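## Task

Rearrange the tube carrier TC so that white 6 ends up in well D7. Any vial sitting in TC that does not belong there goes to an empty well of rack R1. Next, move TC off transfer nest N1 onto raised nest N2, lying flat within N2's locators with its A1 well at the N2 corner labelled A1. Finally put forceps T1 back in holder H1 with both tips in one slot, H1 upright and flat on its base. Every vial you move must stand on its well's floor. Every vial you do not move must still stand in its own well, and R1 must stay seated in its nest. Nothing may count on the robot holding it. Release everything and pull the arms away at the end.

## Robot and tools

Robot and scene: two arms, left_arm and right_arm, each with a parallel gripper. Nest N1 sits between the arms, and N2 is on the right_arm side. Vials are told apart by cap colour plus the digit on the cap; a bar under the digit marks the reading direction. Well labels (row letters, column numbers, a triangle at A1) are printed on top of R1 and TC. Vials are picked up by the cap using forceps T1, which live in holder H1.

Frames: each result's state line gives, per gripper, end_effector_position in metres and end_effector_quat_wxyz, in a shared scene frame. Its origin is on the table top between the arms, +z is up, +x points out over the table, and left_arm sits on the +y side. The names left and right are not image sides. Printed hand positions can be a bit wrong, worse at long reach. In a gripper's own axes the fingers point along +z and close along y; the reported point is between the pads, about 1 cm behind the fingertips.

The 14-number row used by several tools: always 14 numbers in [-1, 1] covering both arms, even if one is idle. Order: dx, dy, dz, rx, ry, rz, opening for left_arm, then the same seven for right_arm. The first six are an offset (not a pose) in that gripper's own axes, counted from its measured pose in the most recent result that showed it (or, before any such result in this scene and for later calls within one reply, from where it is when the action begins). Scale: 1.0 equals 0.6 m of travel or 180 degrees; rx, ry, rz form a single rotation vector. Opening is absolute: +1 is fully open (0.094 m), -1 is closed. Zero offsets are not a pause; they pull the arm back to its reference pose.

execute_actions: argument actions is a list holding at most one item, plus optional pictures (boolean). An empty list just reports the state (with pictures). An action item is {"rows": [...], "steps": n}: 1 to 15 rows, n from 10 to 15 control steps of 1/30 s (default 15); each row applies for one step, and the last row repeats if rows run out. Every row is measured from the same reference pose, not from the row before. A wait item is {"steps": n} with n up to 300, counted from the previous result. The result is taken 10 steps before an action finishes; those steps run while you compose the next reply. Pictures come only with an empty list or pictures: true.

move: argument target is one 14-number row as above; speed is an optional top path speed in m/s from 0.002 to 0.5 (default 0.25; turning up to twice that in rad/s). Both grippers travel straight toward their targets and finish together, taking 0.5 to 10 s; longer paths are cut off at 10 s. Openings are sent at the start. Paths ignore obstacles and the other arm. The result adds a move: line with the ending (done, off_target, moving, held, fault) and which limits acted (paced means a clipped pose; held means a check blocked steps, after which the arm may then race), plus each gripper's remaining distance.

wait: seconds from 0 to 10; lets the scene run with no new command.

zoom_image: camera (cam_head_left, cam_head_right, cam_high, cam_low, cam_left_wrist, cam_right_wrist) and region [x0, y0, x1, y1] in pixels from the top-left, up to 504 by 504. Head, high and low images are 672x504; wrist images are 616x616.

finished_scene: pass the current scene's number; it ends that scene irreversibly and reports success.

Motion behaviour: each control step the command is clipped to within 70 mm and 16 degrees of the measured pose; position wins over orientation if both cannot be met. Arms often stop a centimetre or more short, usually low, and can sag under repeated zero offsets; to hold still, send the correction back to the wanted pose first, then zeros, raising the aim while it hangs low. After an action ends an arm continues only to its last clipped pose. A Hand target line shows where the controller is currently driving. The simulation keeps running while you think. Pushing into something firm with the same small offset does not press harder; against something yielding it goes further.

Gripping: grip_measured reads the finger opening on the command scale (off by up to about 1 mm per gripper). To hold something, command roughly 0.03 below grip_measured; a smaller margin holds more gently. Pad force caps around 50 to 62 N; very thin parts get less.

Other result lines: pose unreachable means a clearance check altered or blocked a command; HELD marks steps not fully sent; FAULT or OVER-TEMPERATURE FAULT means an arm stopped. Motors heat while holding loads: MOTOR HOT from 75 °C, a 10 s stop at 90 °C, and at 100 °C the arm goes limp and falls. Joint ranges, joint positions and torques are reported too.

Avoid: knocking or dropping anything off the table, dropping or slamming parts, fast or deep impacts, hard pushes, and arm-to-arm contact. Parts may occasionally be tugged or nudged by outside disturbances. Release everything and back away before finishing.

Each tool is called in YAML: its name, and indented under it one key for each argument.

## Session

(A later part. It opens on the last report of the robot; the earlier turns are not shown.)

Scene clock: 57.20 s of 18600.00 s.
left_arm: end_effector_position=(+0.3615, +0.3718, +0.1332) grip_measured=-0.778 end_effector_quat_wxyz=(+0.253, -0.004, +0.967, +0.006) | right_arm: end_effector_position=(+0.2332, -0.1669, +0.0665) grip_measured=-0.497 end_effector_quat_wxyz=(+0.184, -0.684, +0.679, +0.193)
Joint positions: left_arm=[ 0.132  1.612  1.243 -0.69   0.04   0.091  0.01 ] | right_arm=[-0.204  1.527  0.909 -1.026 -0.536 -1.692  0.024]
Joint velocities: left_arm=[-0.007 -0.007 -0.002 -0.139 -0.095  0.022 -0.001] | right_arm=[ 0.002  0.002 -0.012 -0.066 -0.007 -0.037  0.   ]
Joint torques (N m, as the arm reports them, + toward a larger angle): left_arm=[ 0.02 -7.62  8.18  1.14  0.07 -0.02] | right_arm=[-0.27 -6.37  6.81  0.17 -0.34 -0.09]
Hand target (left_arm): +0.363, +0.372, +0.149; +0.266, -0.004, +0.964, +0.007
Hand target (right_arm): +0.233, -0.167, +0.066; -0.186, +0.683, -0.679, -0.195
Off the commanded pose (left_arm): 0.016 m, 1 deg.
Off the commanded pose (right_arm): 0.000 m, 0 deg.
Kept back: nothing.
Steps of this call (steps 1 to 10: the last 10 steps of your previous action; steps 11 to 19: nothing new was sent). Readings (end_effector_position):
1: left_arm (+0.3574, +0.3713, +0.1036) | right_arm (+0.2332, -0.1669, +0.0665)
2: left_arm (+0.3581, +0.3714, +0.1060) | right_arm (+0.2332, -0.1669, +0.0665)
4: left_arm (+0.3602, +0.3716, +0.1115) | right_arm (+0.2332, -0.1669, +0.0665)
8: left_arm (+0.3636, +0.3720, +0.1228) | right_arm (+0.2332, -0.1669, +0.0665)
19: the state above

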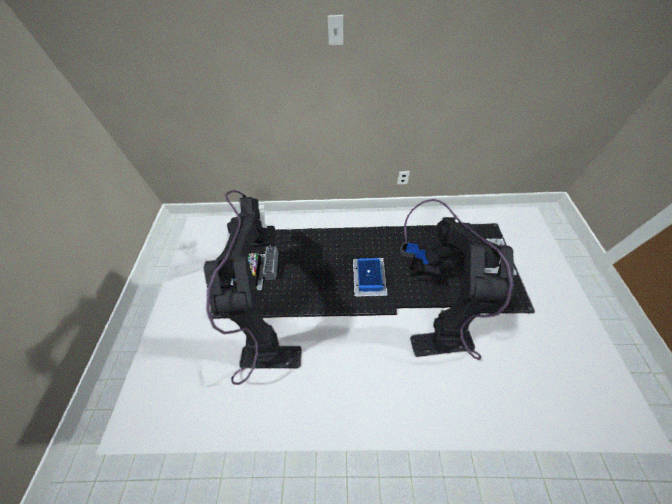

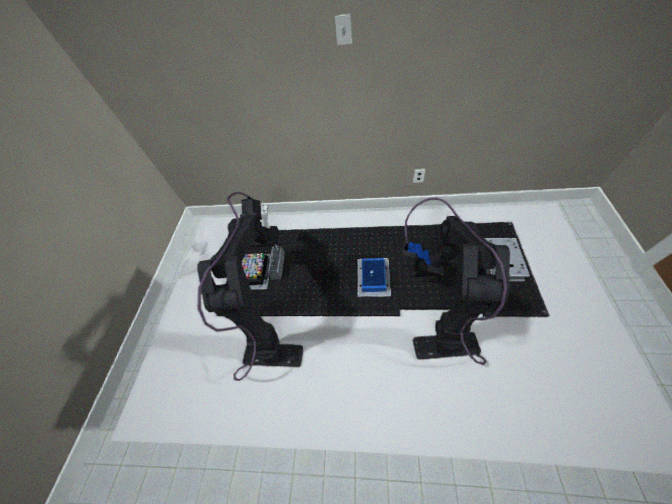

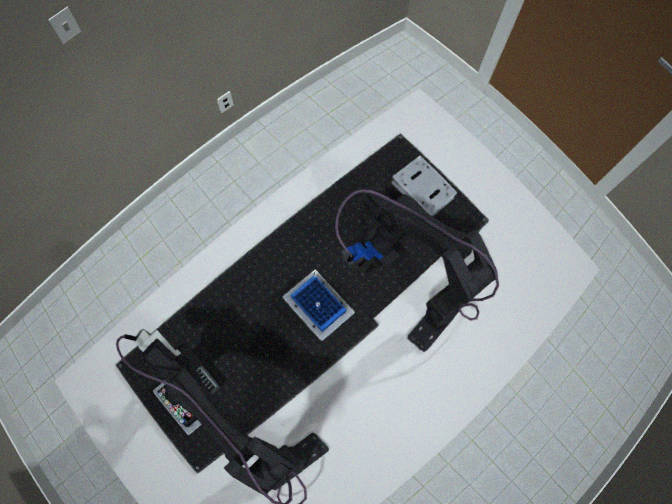

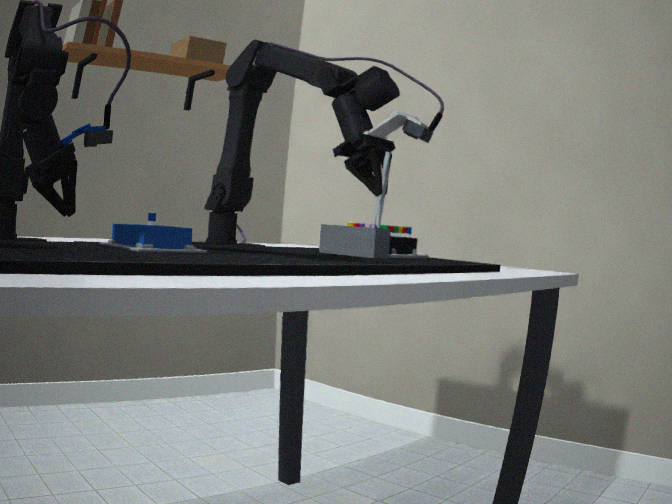

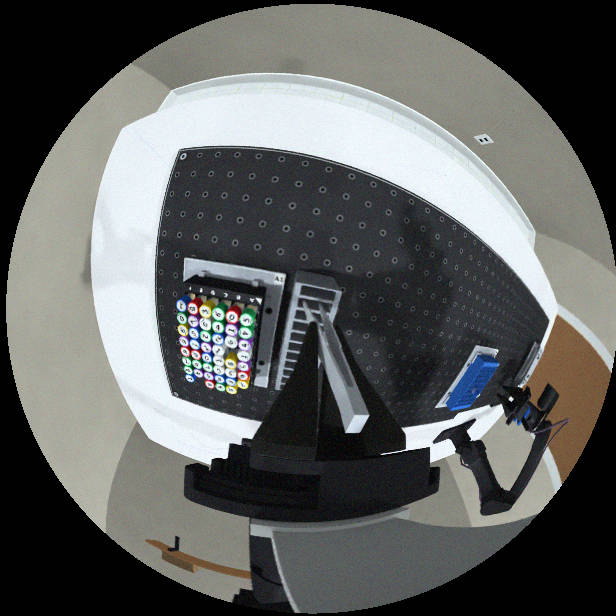

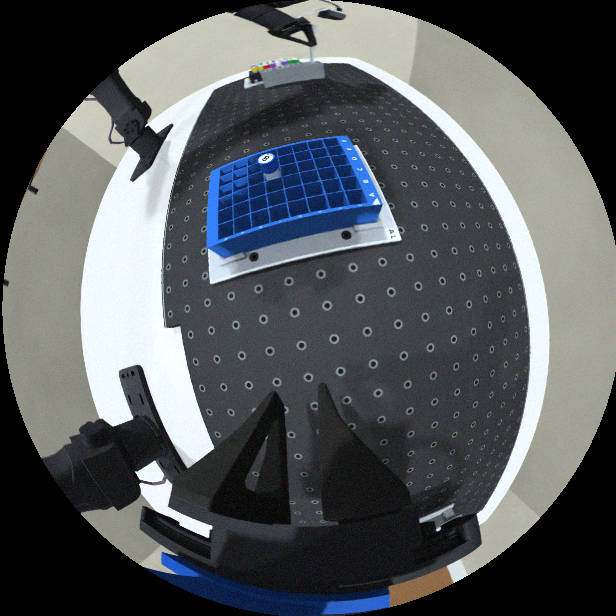

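move:
  target: [0.0135, -0.002, -0.015, 0, -0.003, 0, -0.78, 0, 0, 0, 0, -0.002, 0, -0.5]
  speed: 0.012

zoom_image:
  camera: "cam_right_wrist"
  region: [260, 0, 360, 90]

zoom_image:
  camera: "cam_left_wrist"
  region: [250, 260, 400, 440]

Scene clock: 59.63 s of 18600.00 s.
left_arm: end_effector_position=(+0.3521, +0.3707, +0.1318) grip_measured=-0.778 end_effector_quat_wxyz=(+0.249, -0.004, +0.968, +0.006) | right_arm: end_effector_position=(+0.2332, -0.1672, +0.0663) grip_measured=-0.497 end_effector_quat_wxyz=(+0.183, -0.684, +0.679, +0.193)
Joint positions: left_arm=[ 0.132  1.584  1.212 -0.697  0.04   0.091  0.01 ] | right_arm=[-0.204  1.527  0.909 -1.026 -0.534 -1.692  0.024]
Joint velocities: left_arm=[ 0.002  0.012  0.002 -0.051 -0.051 -0.037 -0.   ] | right_arm=[-0.002  0.002 -0.007 -0.022 -0.007 -0.007  0.001]
Joint torques (N m, as the arm reports them, + toward a larger angle): left_arm=[ 0.06 -7.75  5.13  1.29  0.05 -0.01] | right_arm=[-0.28 -6.42  6.74  0.17 -0.34 -0.07]
Hand target (left_arm): +0.350, +0.370, +0.137; +0.258, -0.004, +0.966, +0.006
Hand target (right_arm): +0.233, -0.167, +0.066; -0.186, +0.683, -0.679, -0.195
Off the commanded pose (left_arm): 0.006 m, 1 deg.
Off the commanded pose (right_arm): 0.000 m, 0 deg.
Kept back: nothing.
move: done

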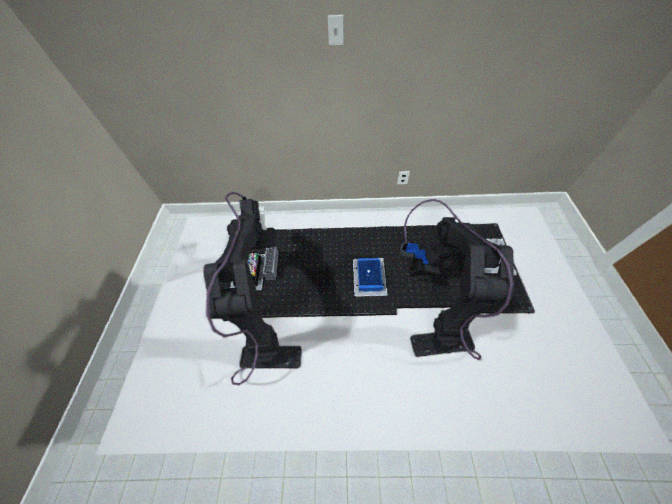

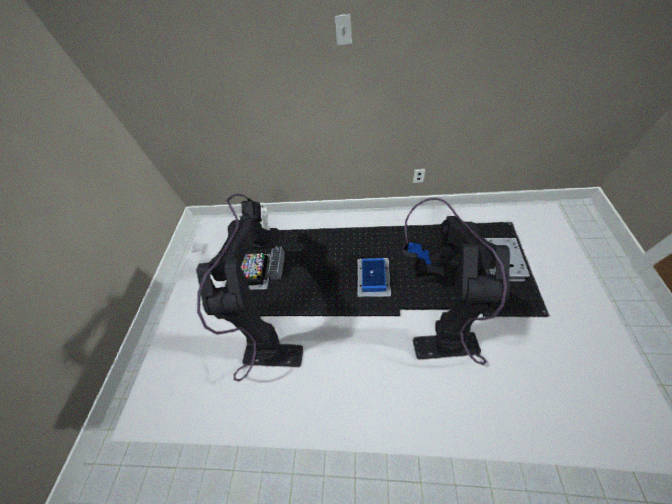

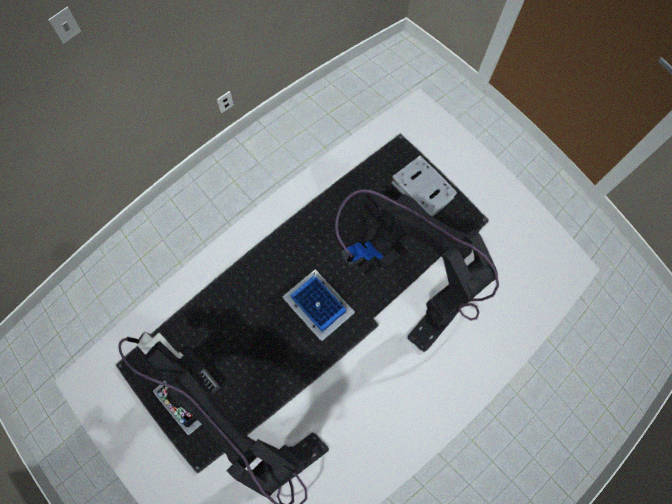

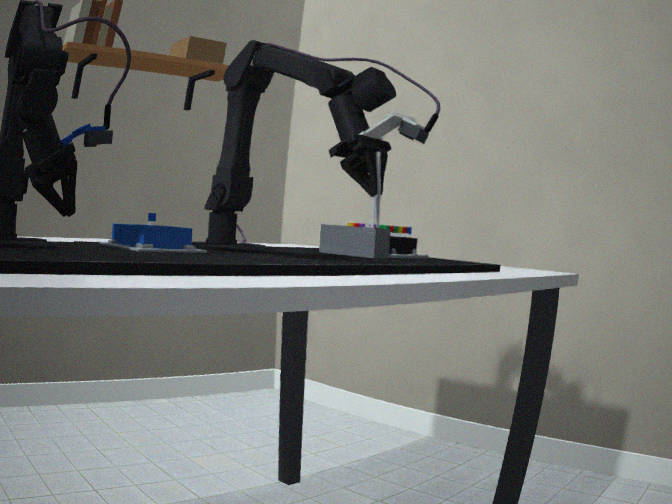

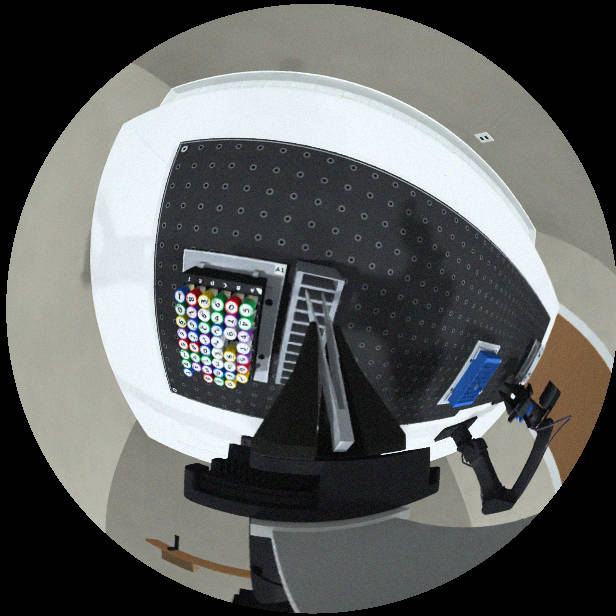

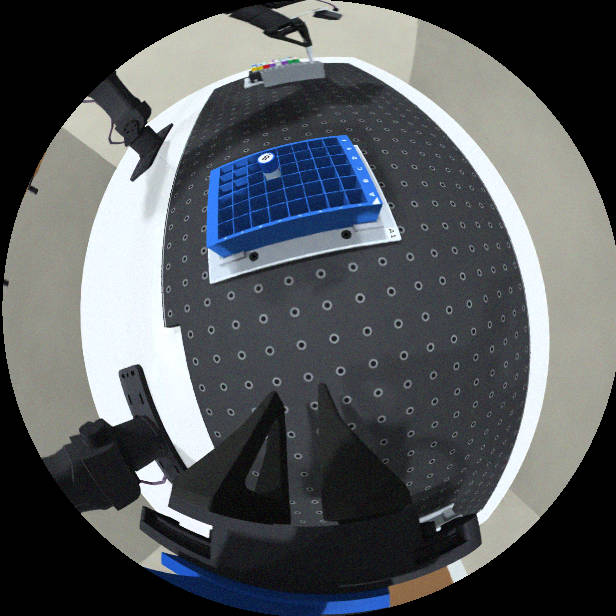

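Region (260, 0, 360, 90) of cam_right_wrist's 616x616 image, scaled by 5.040, with more detail than that image has; it fills the top 454 rows of this view, and the rest is white.

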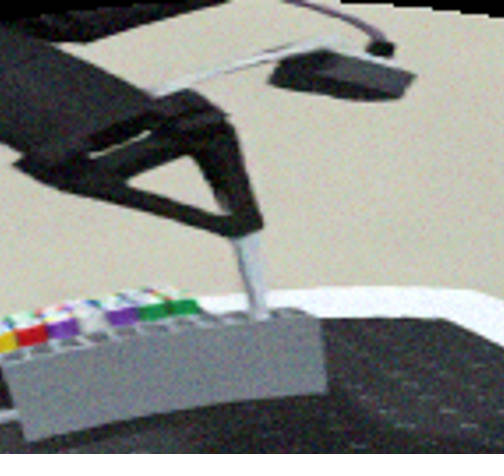

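Region (250, 260, 400, 440) of cam_left_wrist's 616x616 image, scaled by 2.800, with more detail than that image has.

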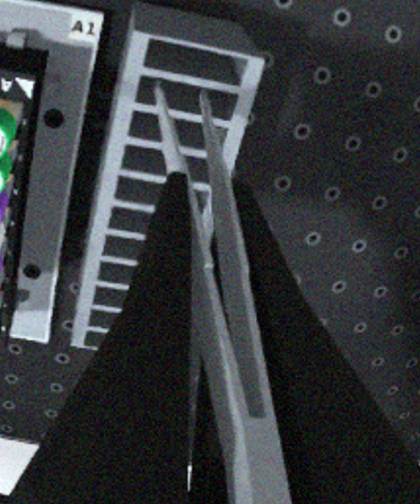

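move:
  target: [-0.0224, 0, -0.058, 0, -0.032, 0, -0.78, 0, 0, 0, 0, -0.002, 0, -0.5]
  speed: 0.05

zoom_image:
  camera: "cam_low"
  region: [320, 90, 450, 260]

zoom_image:
  camera: "cam_left_wrist"
  region: [270, 260, 370, 360]

Scene clock: 61.70 s of 18600.00 s.
left_arm: end_effector_position=(+0.3496, +0.3705, +0.1633) grip_measured=-0.778 end_effector_quat_wxyz=(+0.290, -0.003, +0.957, +0.010) | right_arm: end_effector_position=(+0.2332, -0.1674, +0.0662) grip_measured=-0.497 end_effector_quat_wxyz=(+0.183, -0.684, +0.680, +0.192)
Joint positions: left_arm=[ 0.132  1.499  1.212 -0.697  0.04   0.091  0.01 ] | right_arm=[-0.204  1.527  0.909 -1.026 -0.533 -1.692  0.024]
Joint velocities: left_arm=[-0.012  0.007  0.002 -0.022  0.007 -0.007 -0.   ] | right_arm=[-0.007  0.002 -0.017  0.007 -0.007 -0.022 -0.001]
Joint torques (N m, as the arm reports them, + toward a larger angle): left_arm=[ 0.61 -7.    5.61  1.37  0.18 -0.01] | right_arm=[-0.29 -6.36  6.74  0.17 -0.34 -0.07]
Hand target (left_arm): +0.347, +0.371, +0.169; +0.297, -0.004, +0.955, +0.007
Hand target (right_arm): +0.233, -0.167, +0.066; -0.186, +0.683, -0.679, -0.195
Off the commanded pose (left_arm): 0.006 m, 1 deg.
Off the commanded pose (right_arm): 0.000 m, 0 deg.
Kept back: nothing.
move: done

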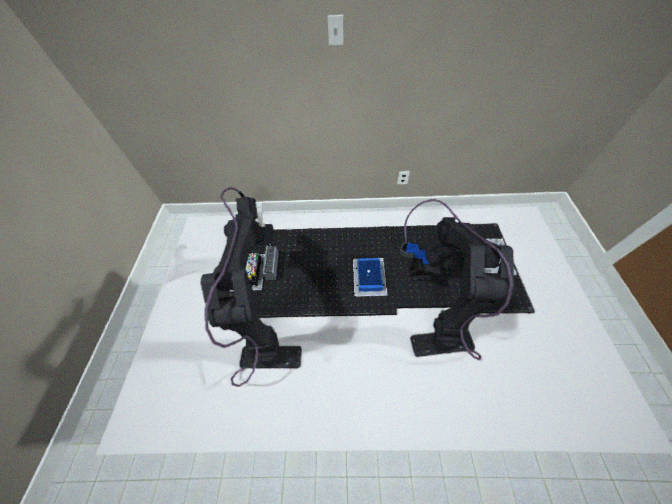

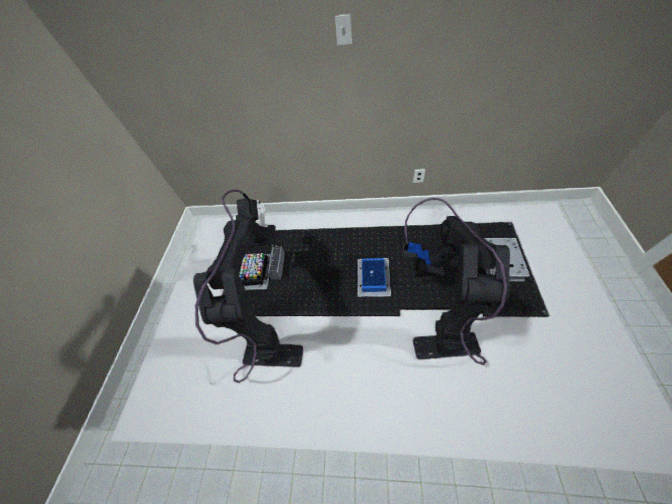

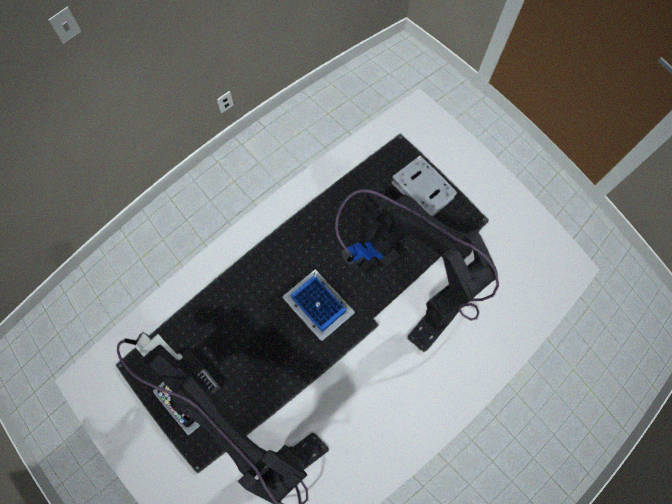

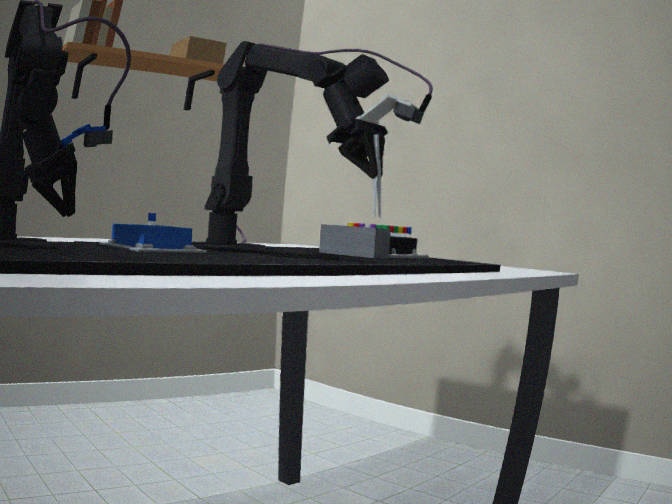

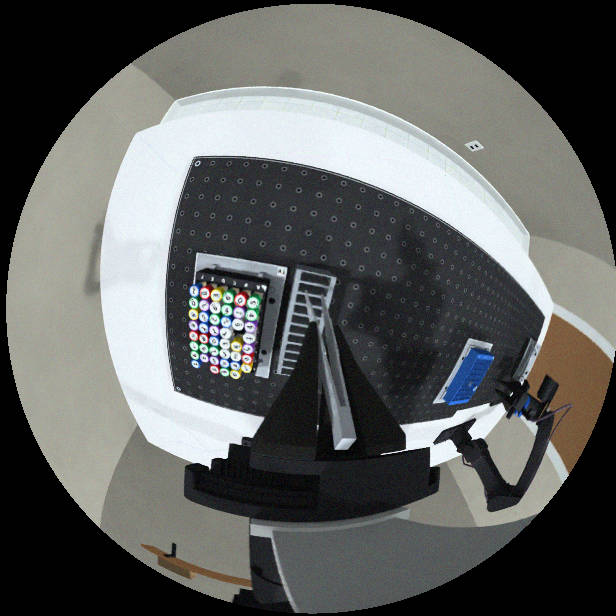

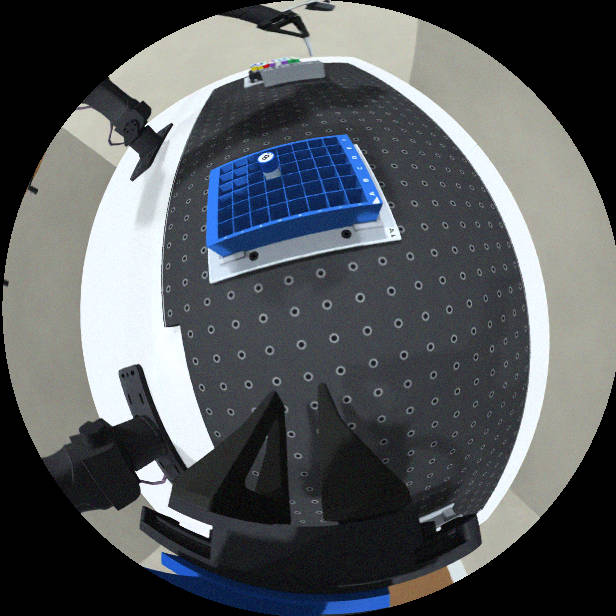

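Region (320, 90, 450, 260) of cam_low's 672x504 image, scaled by 2.965, with more detail than that image has; it fills the left 385 columns of this view, and the rest is white.

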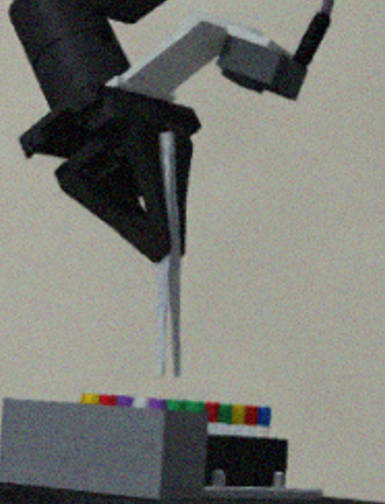

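Region (270, 260, 370, 360) of cam_left_wrist's 616x616 image, scaled by 5.040, with more detail than that image has.

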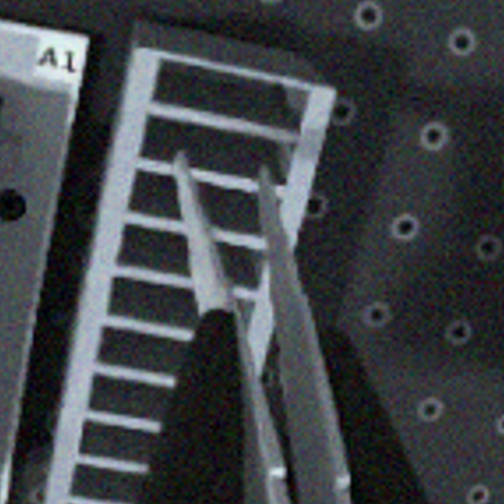

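zoom_image:
  camera: "cam_left_wrist"
  region: [175, 250, 305, 390]

Region (175, 250, 305, 390) of cam_left_wrist's 616x616 image, scaled by 3.600, with more detail than that image has; it fills the left 468 columns of this view, and the rest is white.

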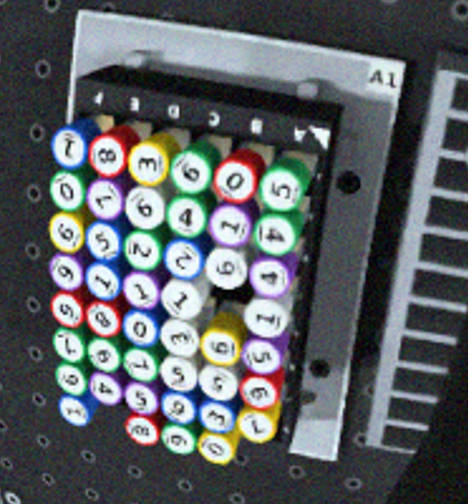

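move:
  target: [0.057, 0.1168, -0.049, -0.1228, 0.0296, -0.2137, -0.78, 0, 0, 0, 0, -0.002, 0, -0.5]
  speed: 0.15

zoom_image:
  camera: "cam_left_wrist"
  region: [250, 230, 380, 360]

zoom_image:
  camera: "cam_low"
  region: [320, 90, 450, 260]

Scene clock: 69.90 s of 18600.00 s.
left_arm: end_effector_position=(+0.3017, +0.4329, +0.1612) grip_measured=-0.778 end_effector_quat_wxyz=(+0.219, -0.361, +0.902, +0.085) | right_arm: end_effector_position=(+0.2331, -0.1677, +0.0660) grip_measured=-0.497 end_effector_quat_wxyz=(+0.182, -0.684, +0.680, +0.192)
Joint positions: left_arm=[ 0.172  1.514  1.282 -0.938 -0.26  -0.557  0.01 ] | right_arm=[-0.204  1.527  0.909 -1.026 -0.53  -1.692  0.024]
Joint velocities: left_arm=[-0.022 -0.002  0.002 -0.007 -0.037 -0.051 -0.   ] | right_arm=[ 0.007 -0.007 -0.017  0.007 -0.051  0.066  0.002]
Joint torques (N m, as the arm reports them, + toward a larger angle): left_arm=[ 0.63 -4.87  8.38  0.93 -0.4  -0.07] | right_arm=[-0.28 -6.37  6.69  0.17 -0.33 -0.1 ]
Hand target (left_arm): +0.303, +0.439, +0.169; +0.225, -0.370, +0.896, +0.094
Hand target (right_arm): +0.233, -0.167, +0.066; -0.185, +0.683, -0.679, -0.194
Off the commanded pose (left_arm): 0.011 m, 2 deg.
Off the commanded pose (right_arm): 0.000 m, 0 deg.
Kept back: nothing.
After step 90, 2.17 s passed at rest.
move: off_target (left_arm)

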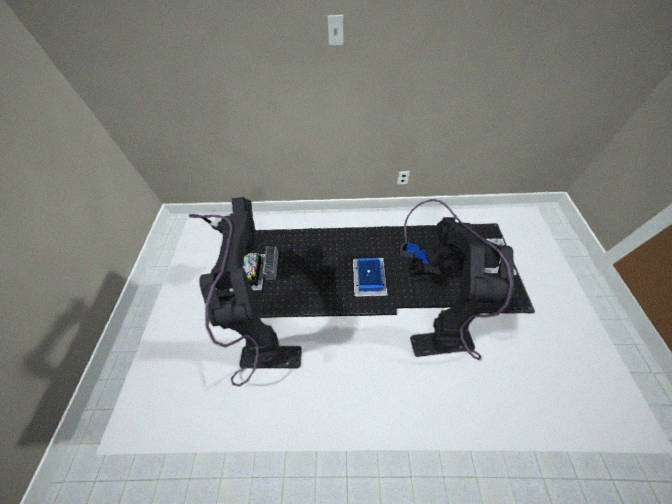

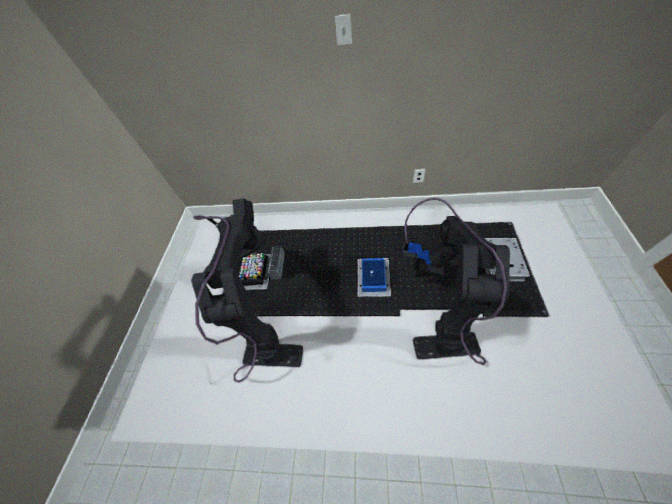

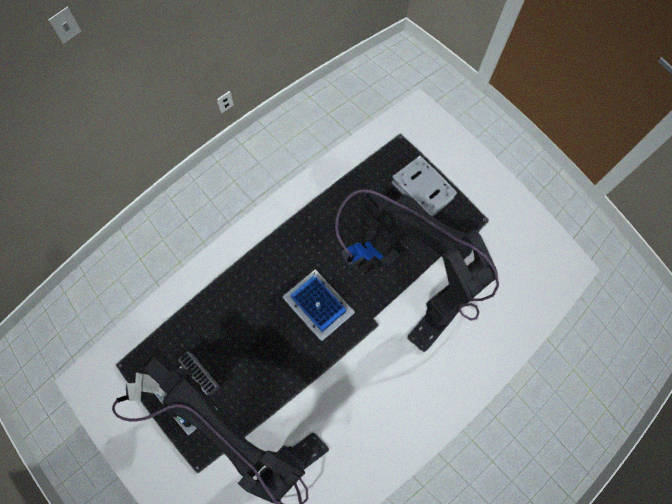

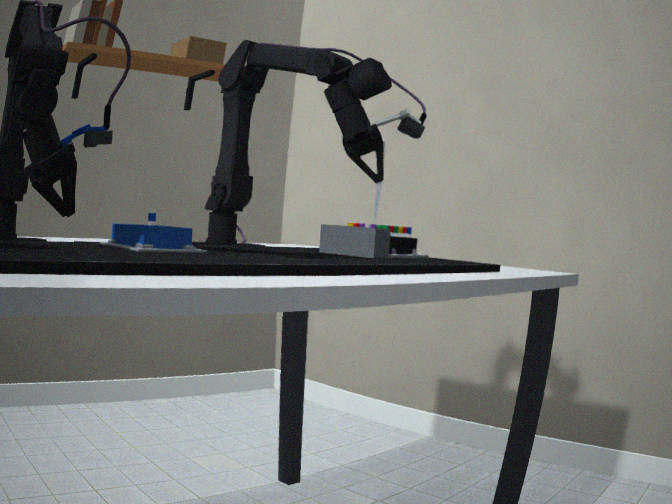

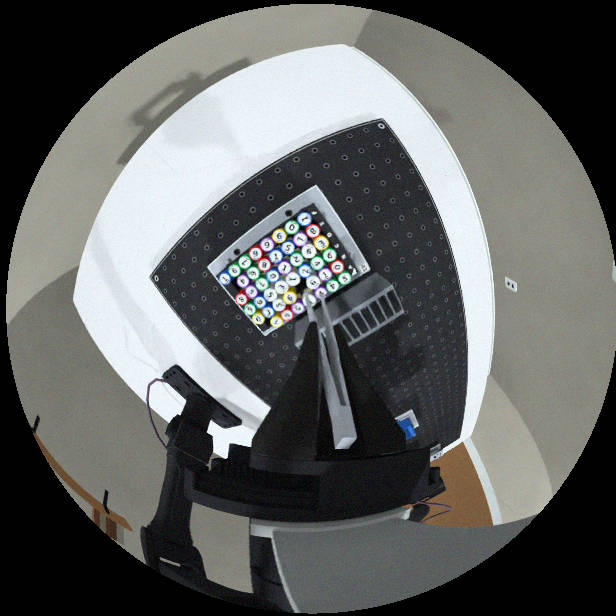

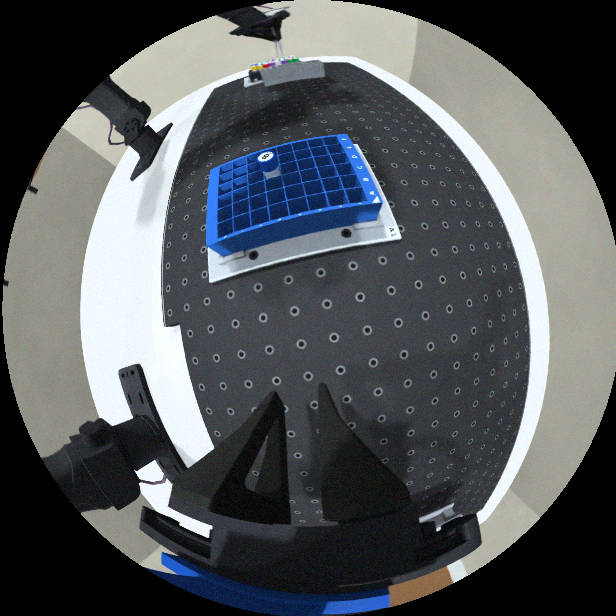

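Region (250, 230, 380, 360) of cam_left_wrist's 616x616 image, scaled by 3.877, with more detail than that image has.

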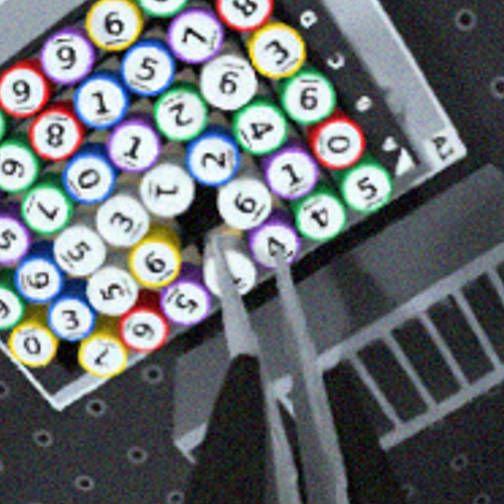

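Region (320, 90, 450, 260) of cam_low's 672x504 image, scaled by 2.965, with more detail than that image has; it fills the left 385 columns of this view, and the rest is white.

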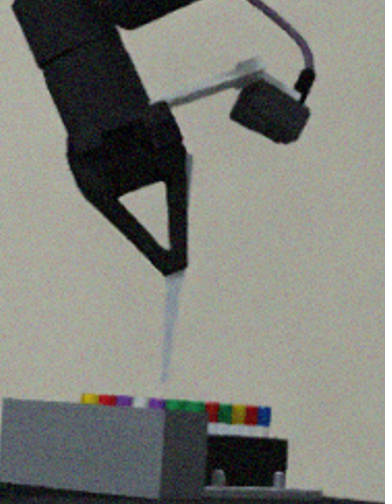

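execute_actions:
  actions: []

Scene clock: 72.07 s of 18600.00 s.
left_arm: end_effector_position=(+0.3013, +0.4330, +0.1611) grip_measured=-0.778 end_effector_quat_wxyz=(+0.219, -0.362, +0.902, +0.085) | right_arm: end_effector_position=(+0.2331, -0.1677, +0.0660) grip_measured=-0.497 end_effector_quat_wxyz=(+0.182, -0.684, +0.680, +0.192)
Joint positions: left_arm=[ 0.172  1.514  1.282 -0.939 -0.261 -0.56   0.01 ] | right_arm=[-0.204  1.527  0.909 -1.026 -0.53  -1.692  0.024]
Joint velocities: left_arm=[-0.007  0.007 -0.017  0.022 -0.007 -0.022 -0.001] | right_arm=[-0.012  0.012 -0.012 -0.007 -0.007 -0.037 -0.003]
Joint torques (N m, as the arm reports them, + toward a larger angle): left_arm=[ 0.63 -4.84  8.46  0.93 -0.42 -0.09] | right_arm=[-0.26 -6.42  6.76  0.17 -0.33 -0.07]
Hand target (left_arm): +0.303, +0.439, +0.169; +0.225, -0.370, +0.896, +0.094
Hand target (right_arm): +0.233, -0.167, +0.066; -0.185, +0.683, -0.679, -0.194
Off the commanded pose (left_arm): 0.012 m, 2 deg.
Off the commanded pose (right_arm): 0.000 m, 0 deg.
Kept back: nothing.
Steps of this call (steps 1 to 65: nothing new was sent). Readings (end_effector_position):
1: left_arm (+0.3016, +0.4329, +0.1611) | right_arm (+0.2331, -0.1677, +0.0660)
2: left_arm (+0.3015, +0.4329, +0.1611) | right_arm (+0.2331, -0.1677, +0.0660)
4: left_arm (+0.3014, +0.4329, +0.1611) | right_arm (+0.2331, -0.1677, +0.0660)
8: left_arm (+0.3014, +0.4330, +0.1611) | right_arm (+0.2331, -0.1677, +0.0660)
65: the state above

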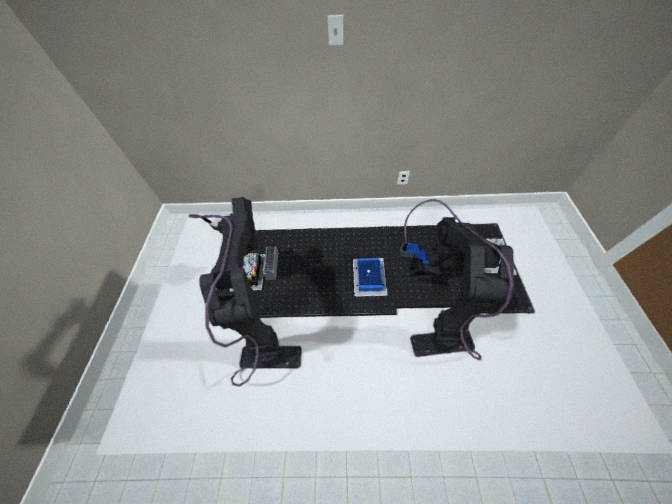

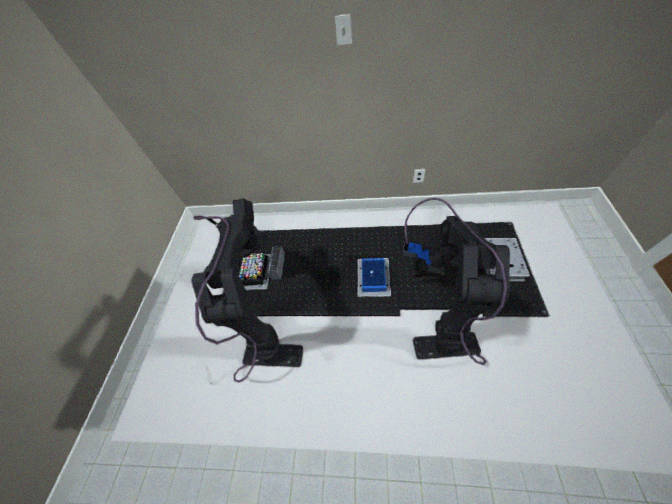

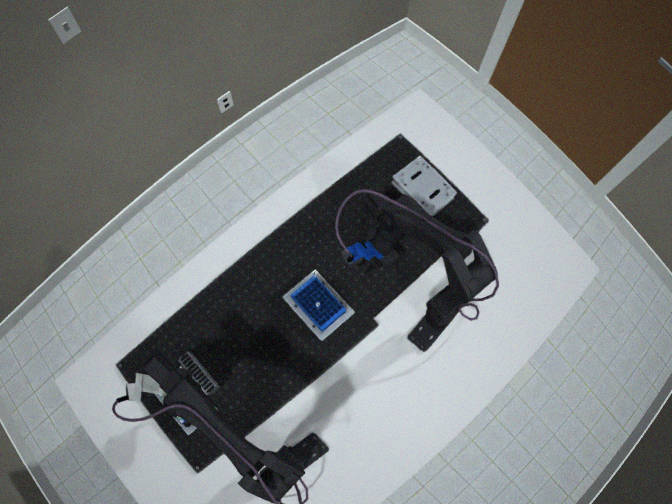

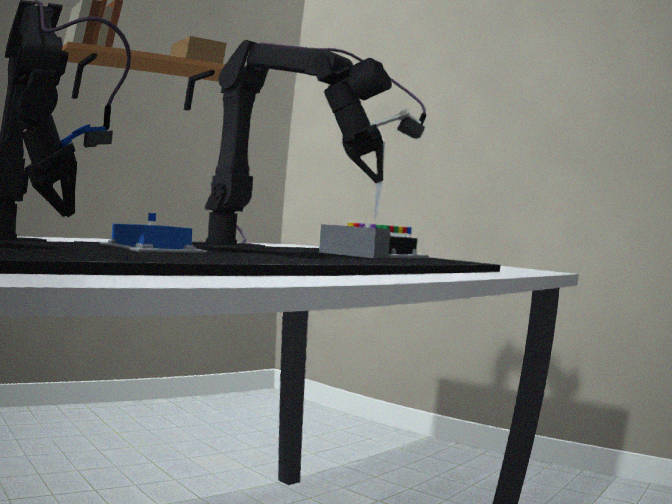

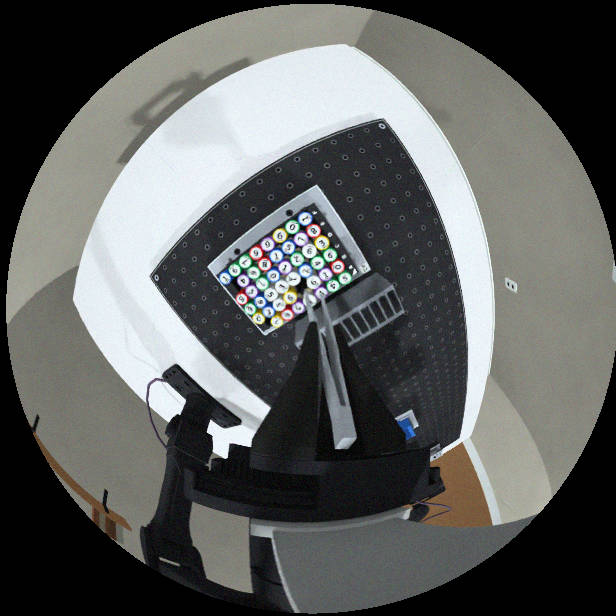

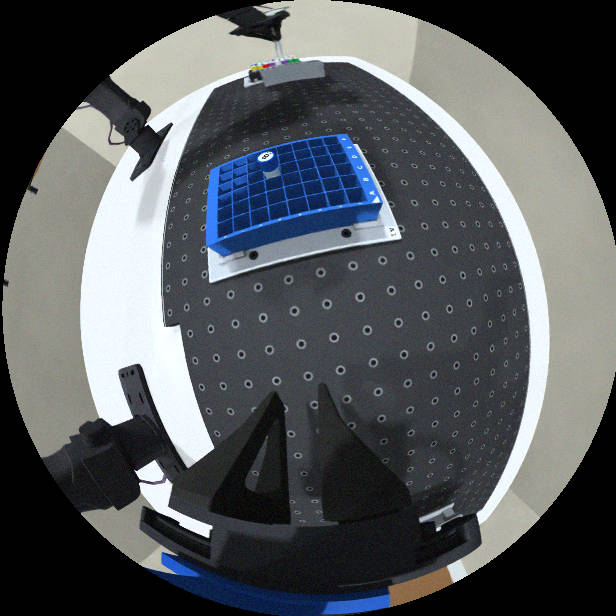

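zoom_image:
  camera: "cam_left_wrist"
  region: [270, 240, 360, 330]

zoom_image:
  camera: "cam_low"
  region: [320, 130, 440, 260]

Region (270, 240, 360, 330) of cam_left_wrist's 616x616 image, scaled by 5.600, with more detail than that image has.

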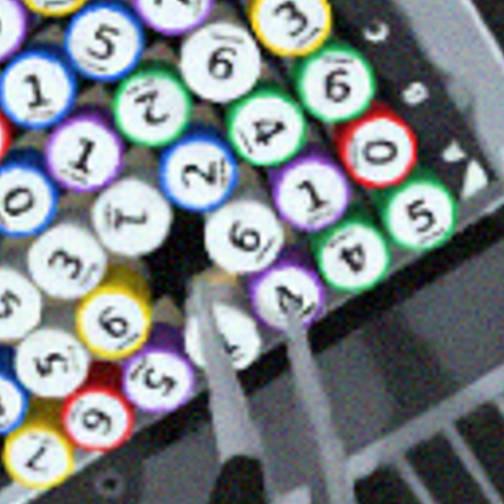

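Region (320, 130, 440, 260) of cam_low's 672x504 image, scaled by 3.877, with more detail than that image has; it fills the left 465 columns of this view, and the rest is white.

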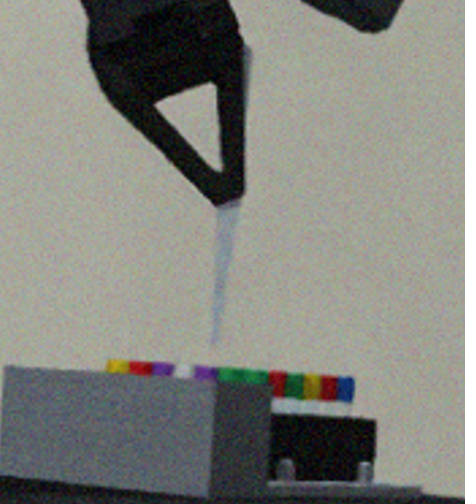

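move:
  target: [-0.0182, 0.008, -0.0122, 0.001, -0.0264, -0.0059, -0.765, 0, 0, 0, 0, -0.002, 0, -0.5]
  speed: 0.03

Scene clock: 79.10 s of 18600.00 s.
left_arm: end_effector_position=(+0.3021, +0.4365, +0.1654) grip_measured=-0.767 end_effector_quat_wxyz=(+0.239, -0.365, +0.896, +0.090) | right_arm: end_effector_position=(+0.2331, -0.1680, +0.0658) grip_measured=-0.497 end_effector_quat_wxyz=(+0.181, -0.684, +0.680, +0.191)
Joint positions: left_arm=[ 0.172  1.488  1.257 -0.901 -0.281 -0.56   0.011] | right_arm=[-0.204  1.527  0.909 -1.026 -0.528 -1.692  0.024]
Joint velocities: left_arm=[-0.022 -0.007  0.012  0.066  0.081 -0.051 -0.   ] | right_arm=[ 0.002 -0.007  0.002 -0.051 -0.037  0.007 -0.001]
Joint torques (N m, as the arm reports them, + toward a larger angle): left_arm=[ 0.21 -6.84  5.14  1.32 -0.42  0.01] | right_arm=[-0.23 -6.41  6.79  0.16 -0.33 -0.07]
Hand target (left_arm): +0.302, +0.441, +0.172; +0.257, -0.367, +0.889, +0.097
Hand target (right_arm): +0.233, -0.168, +0.066; -0.184, +0.684, -0.679, -0.194
Off the commanded pose (left_arm): 0.008 m, 2 deg.
Off the commanded pose (right_arm): 0.000 m, 0 deg.
Kept back: nothing.
After step 90, 2.40 s passed at rest.
move: done

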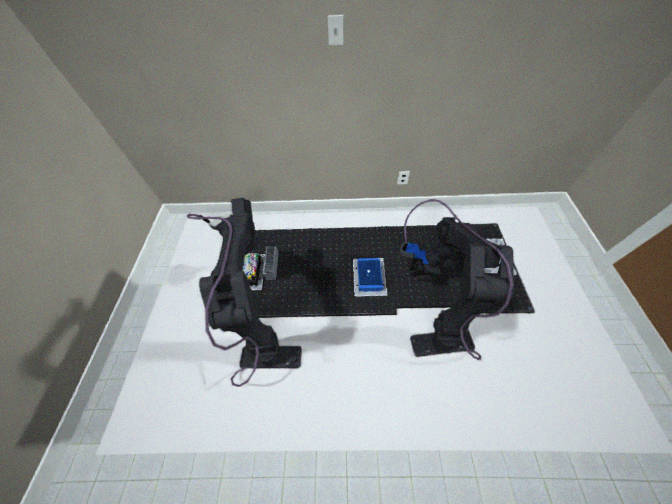

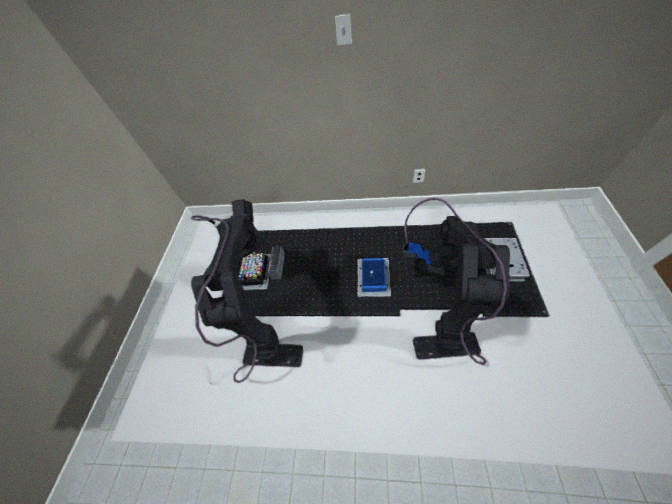

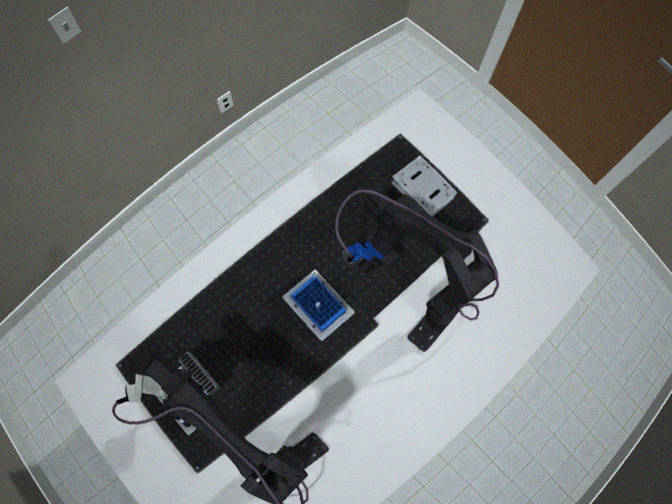

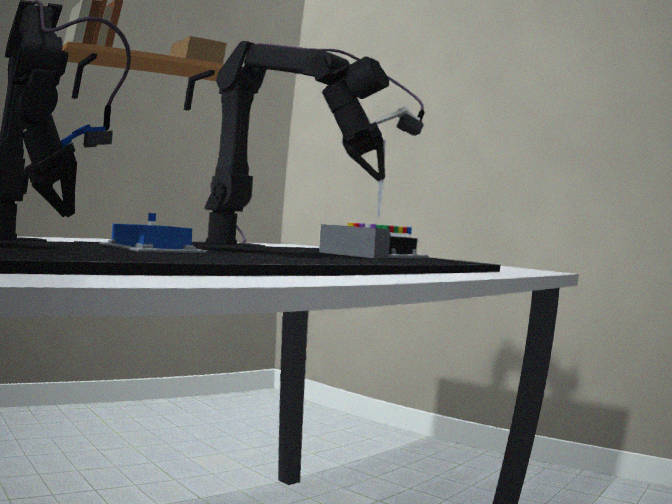

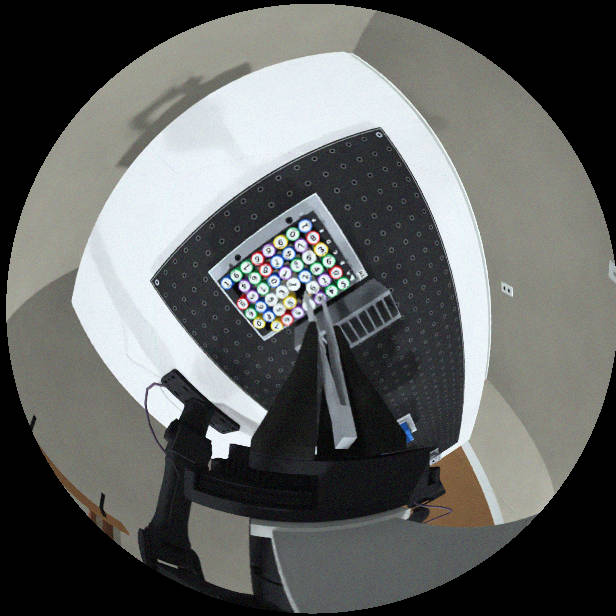

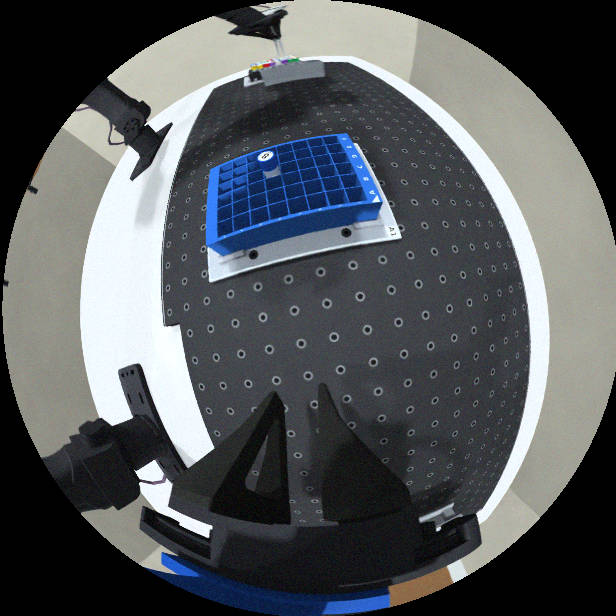

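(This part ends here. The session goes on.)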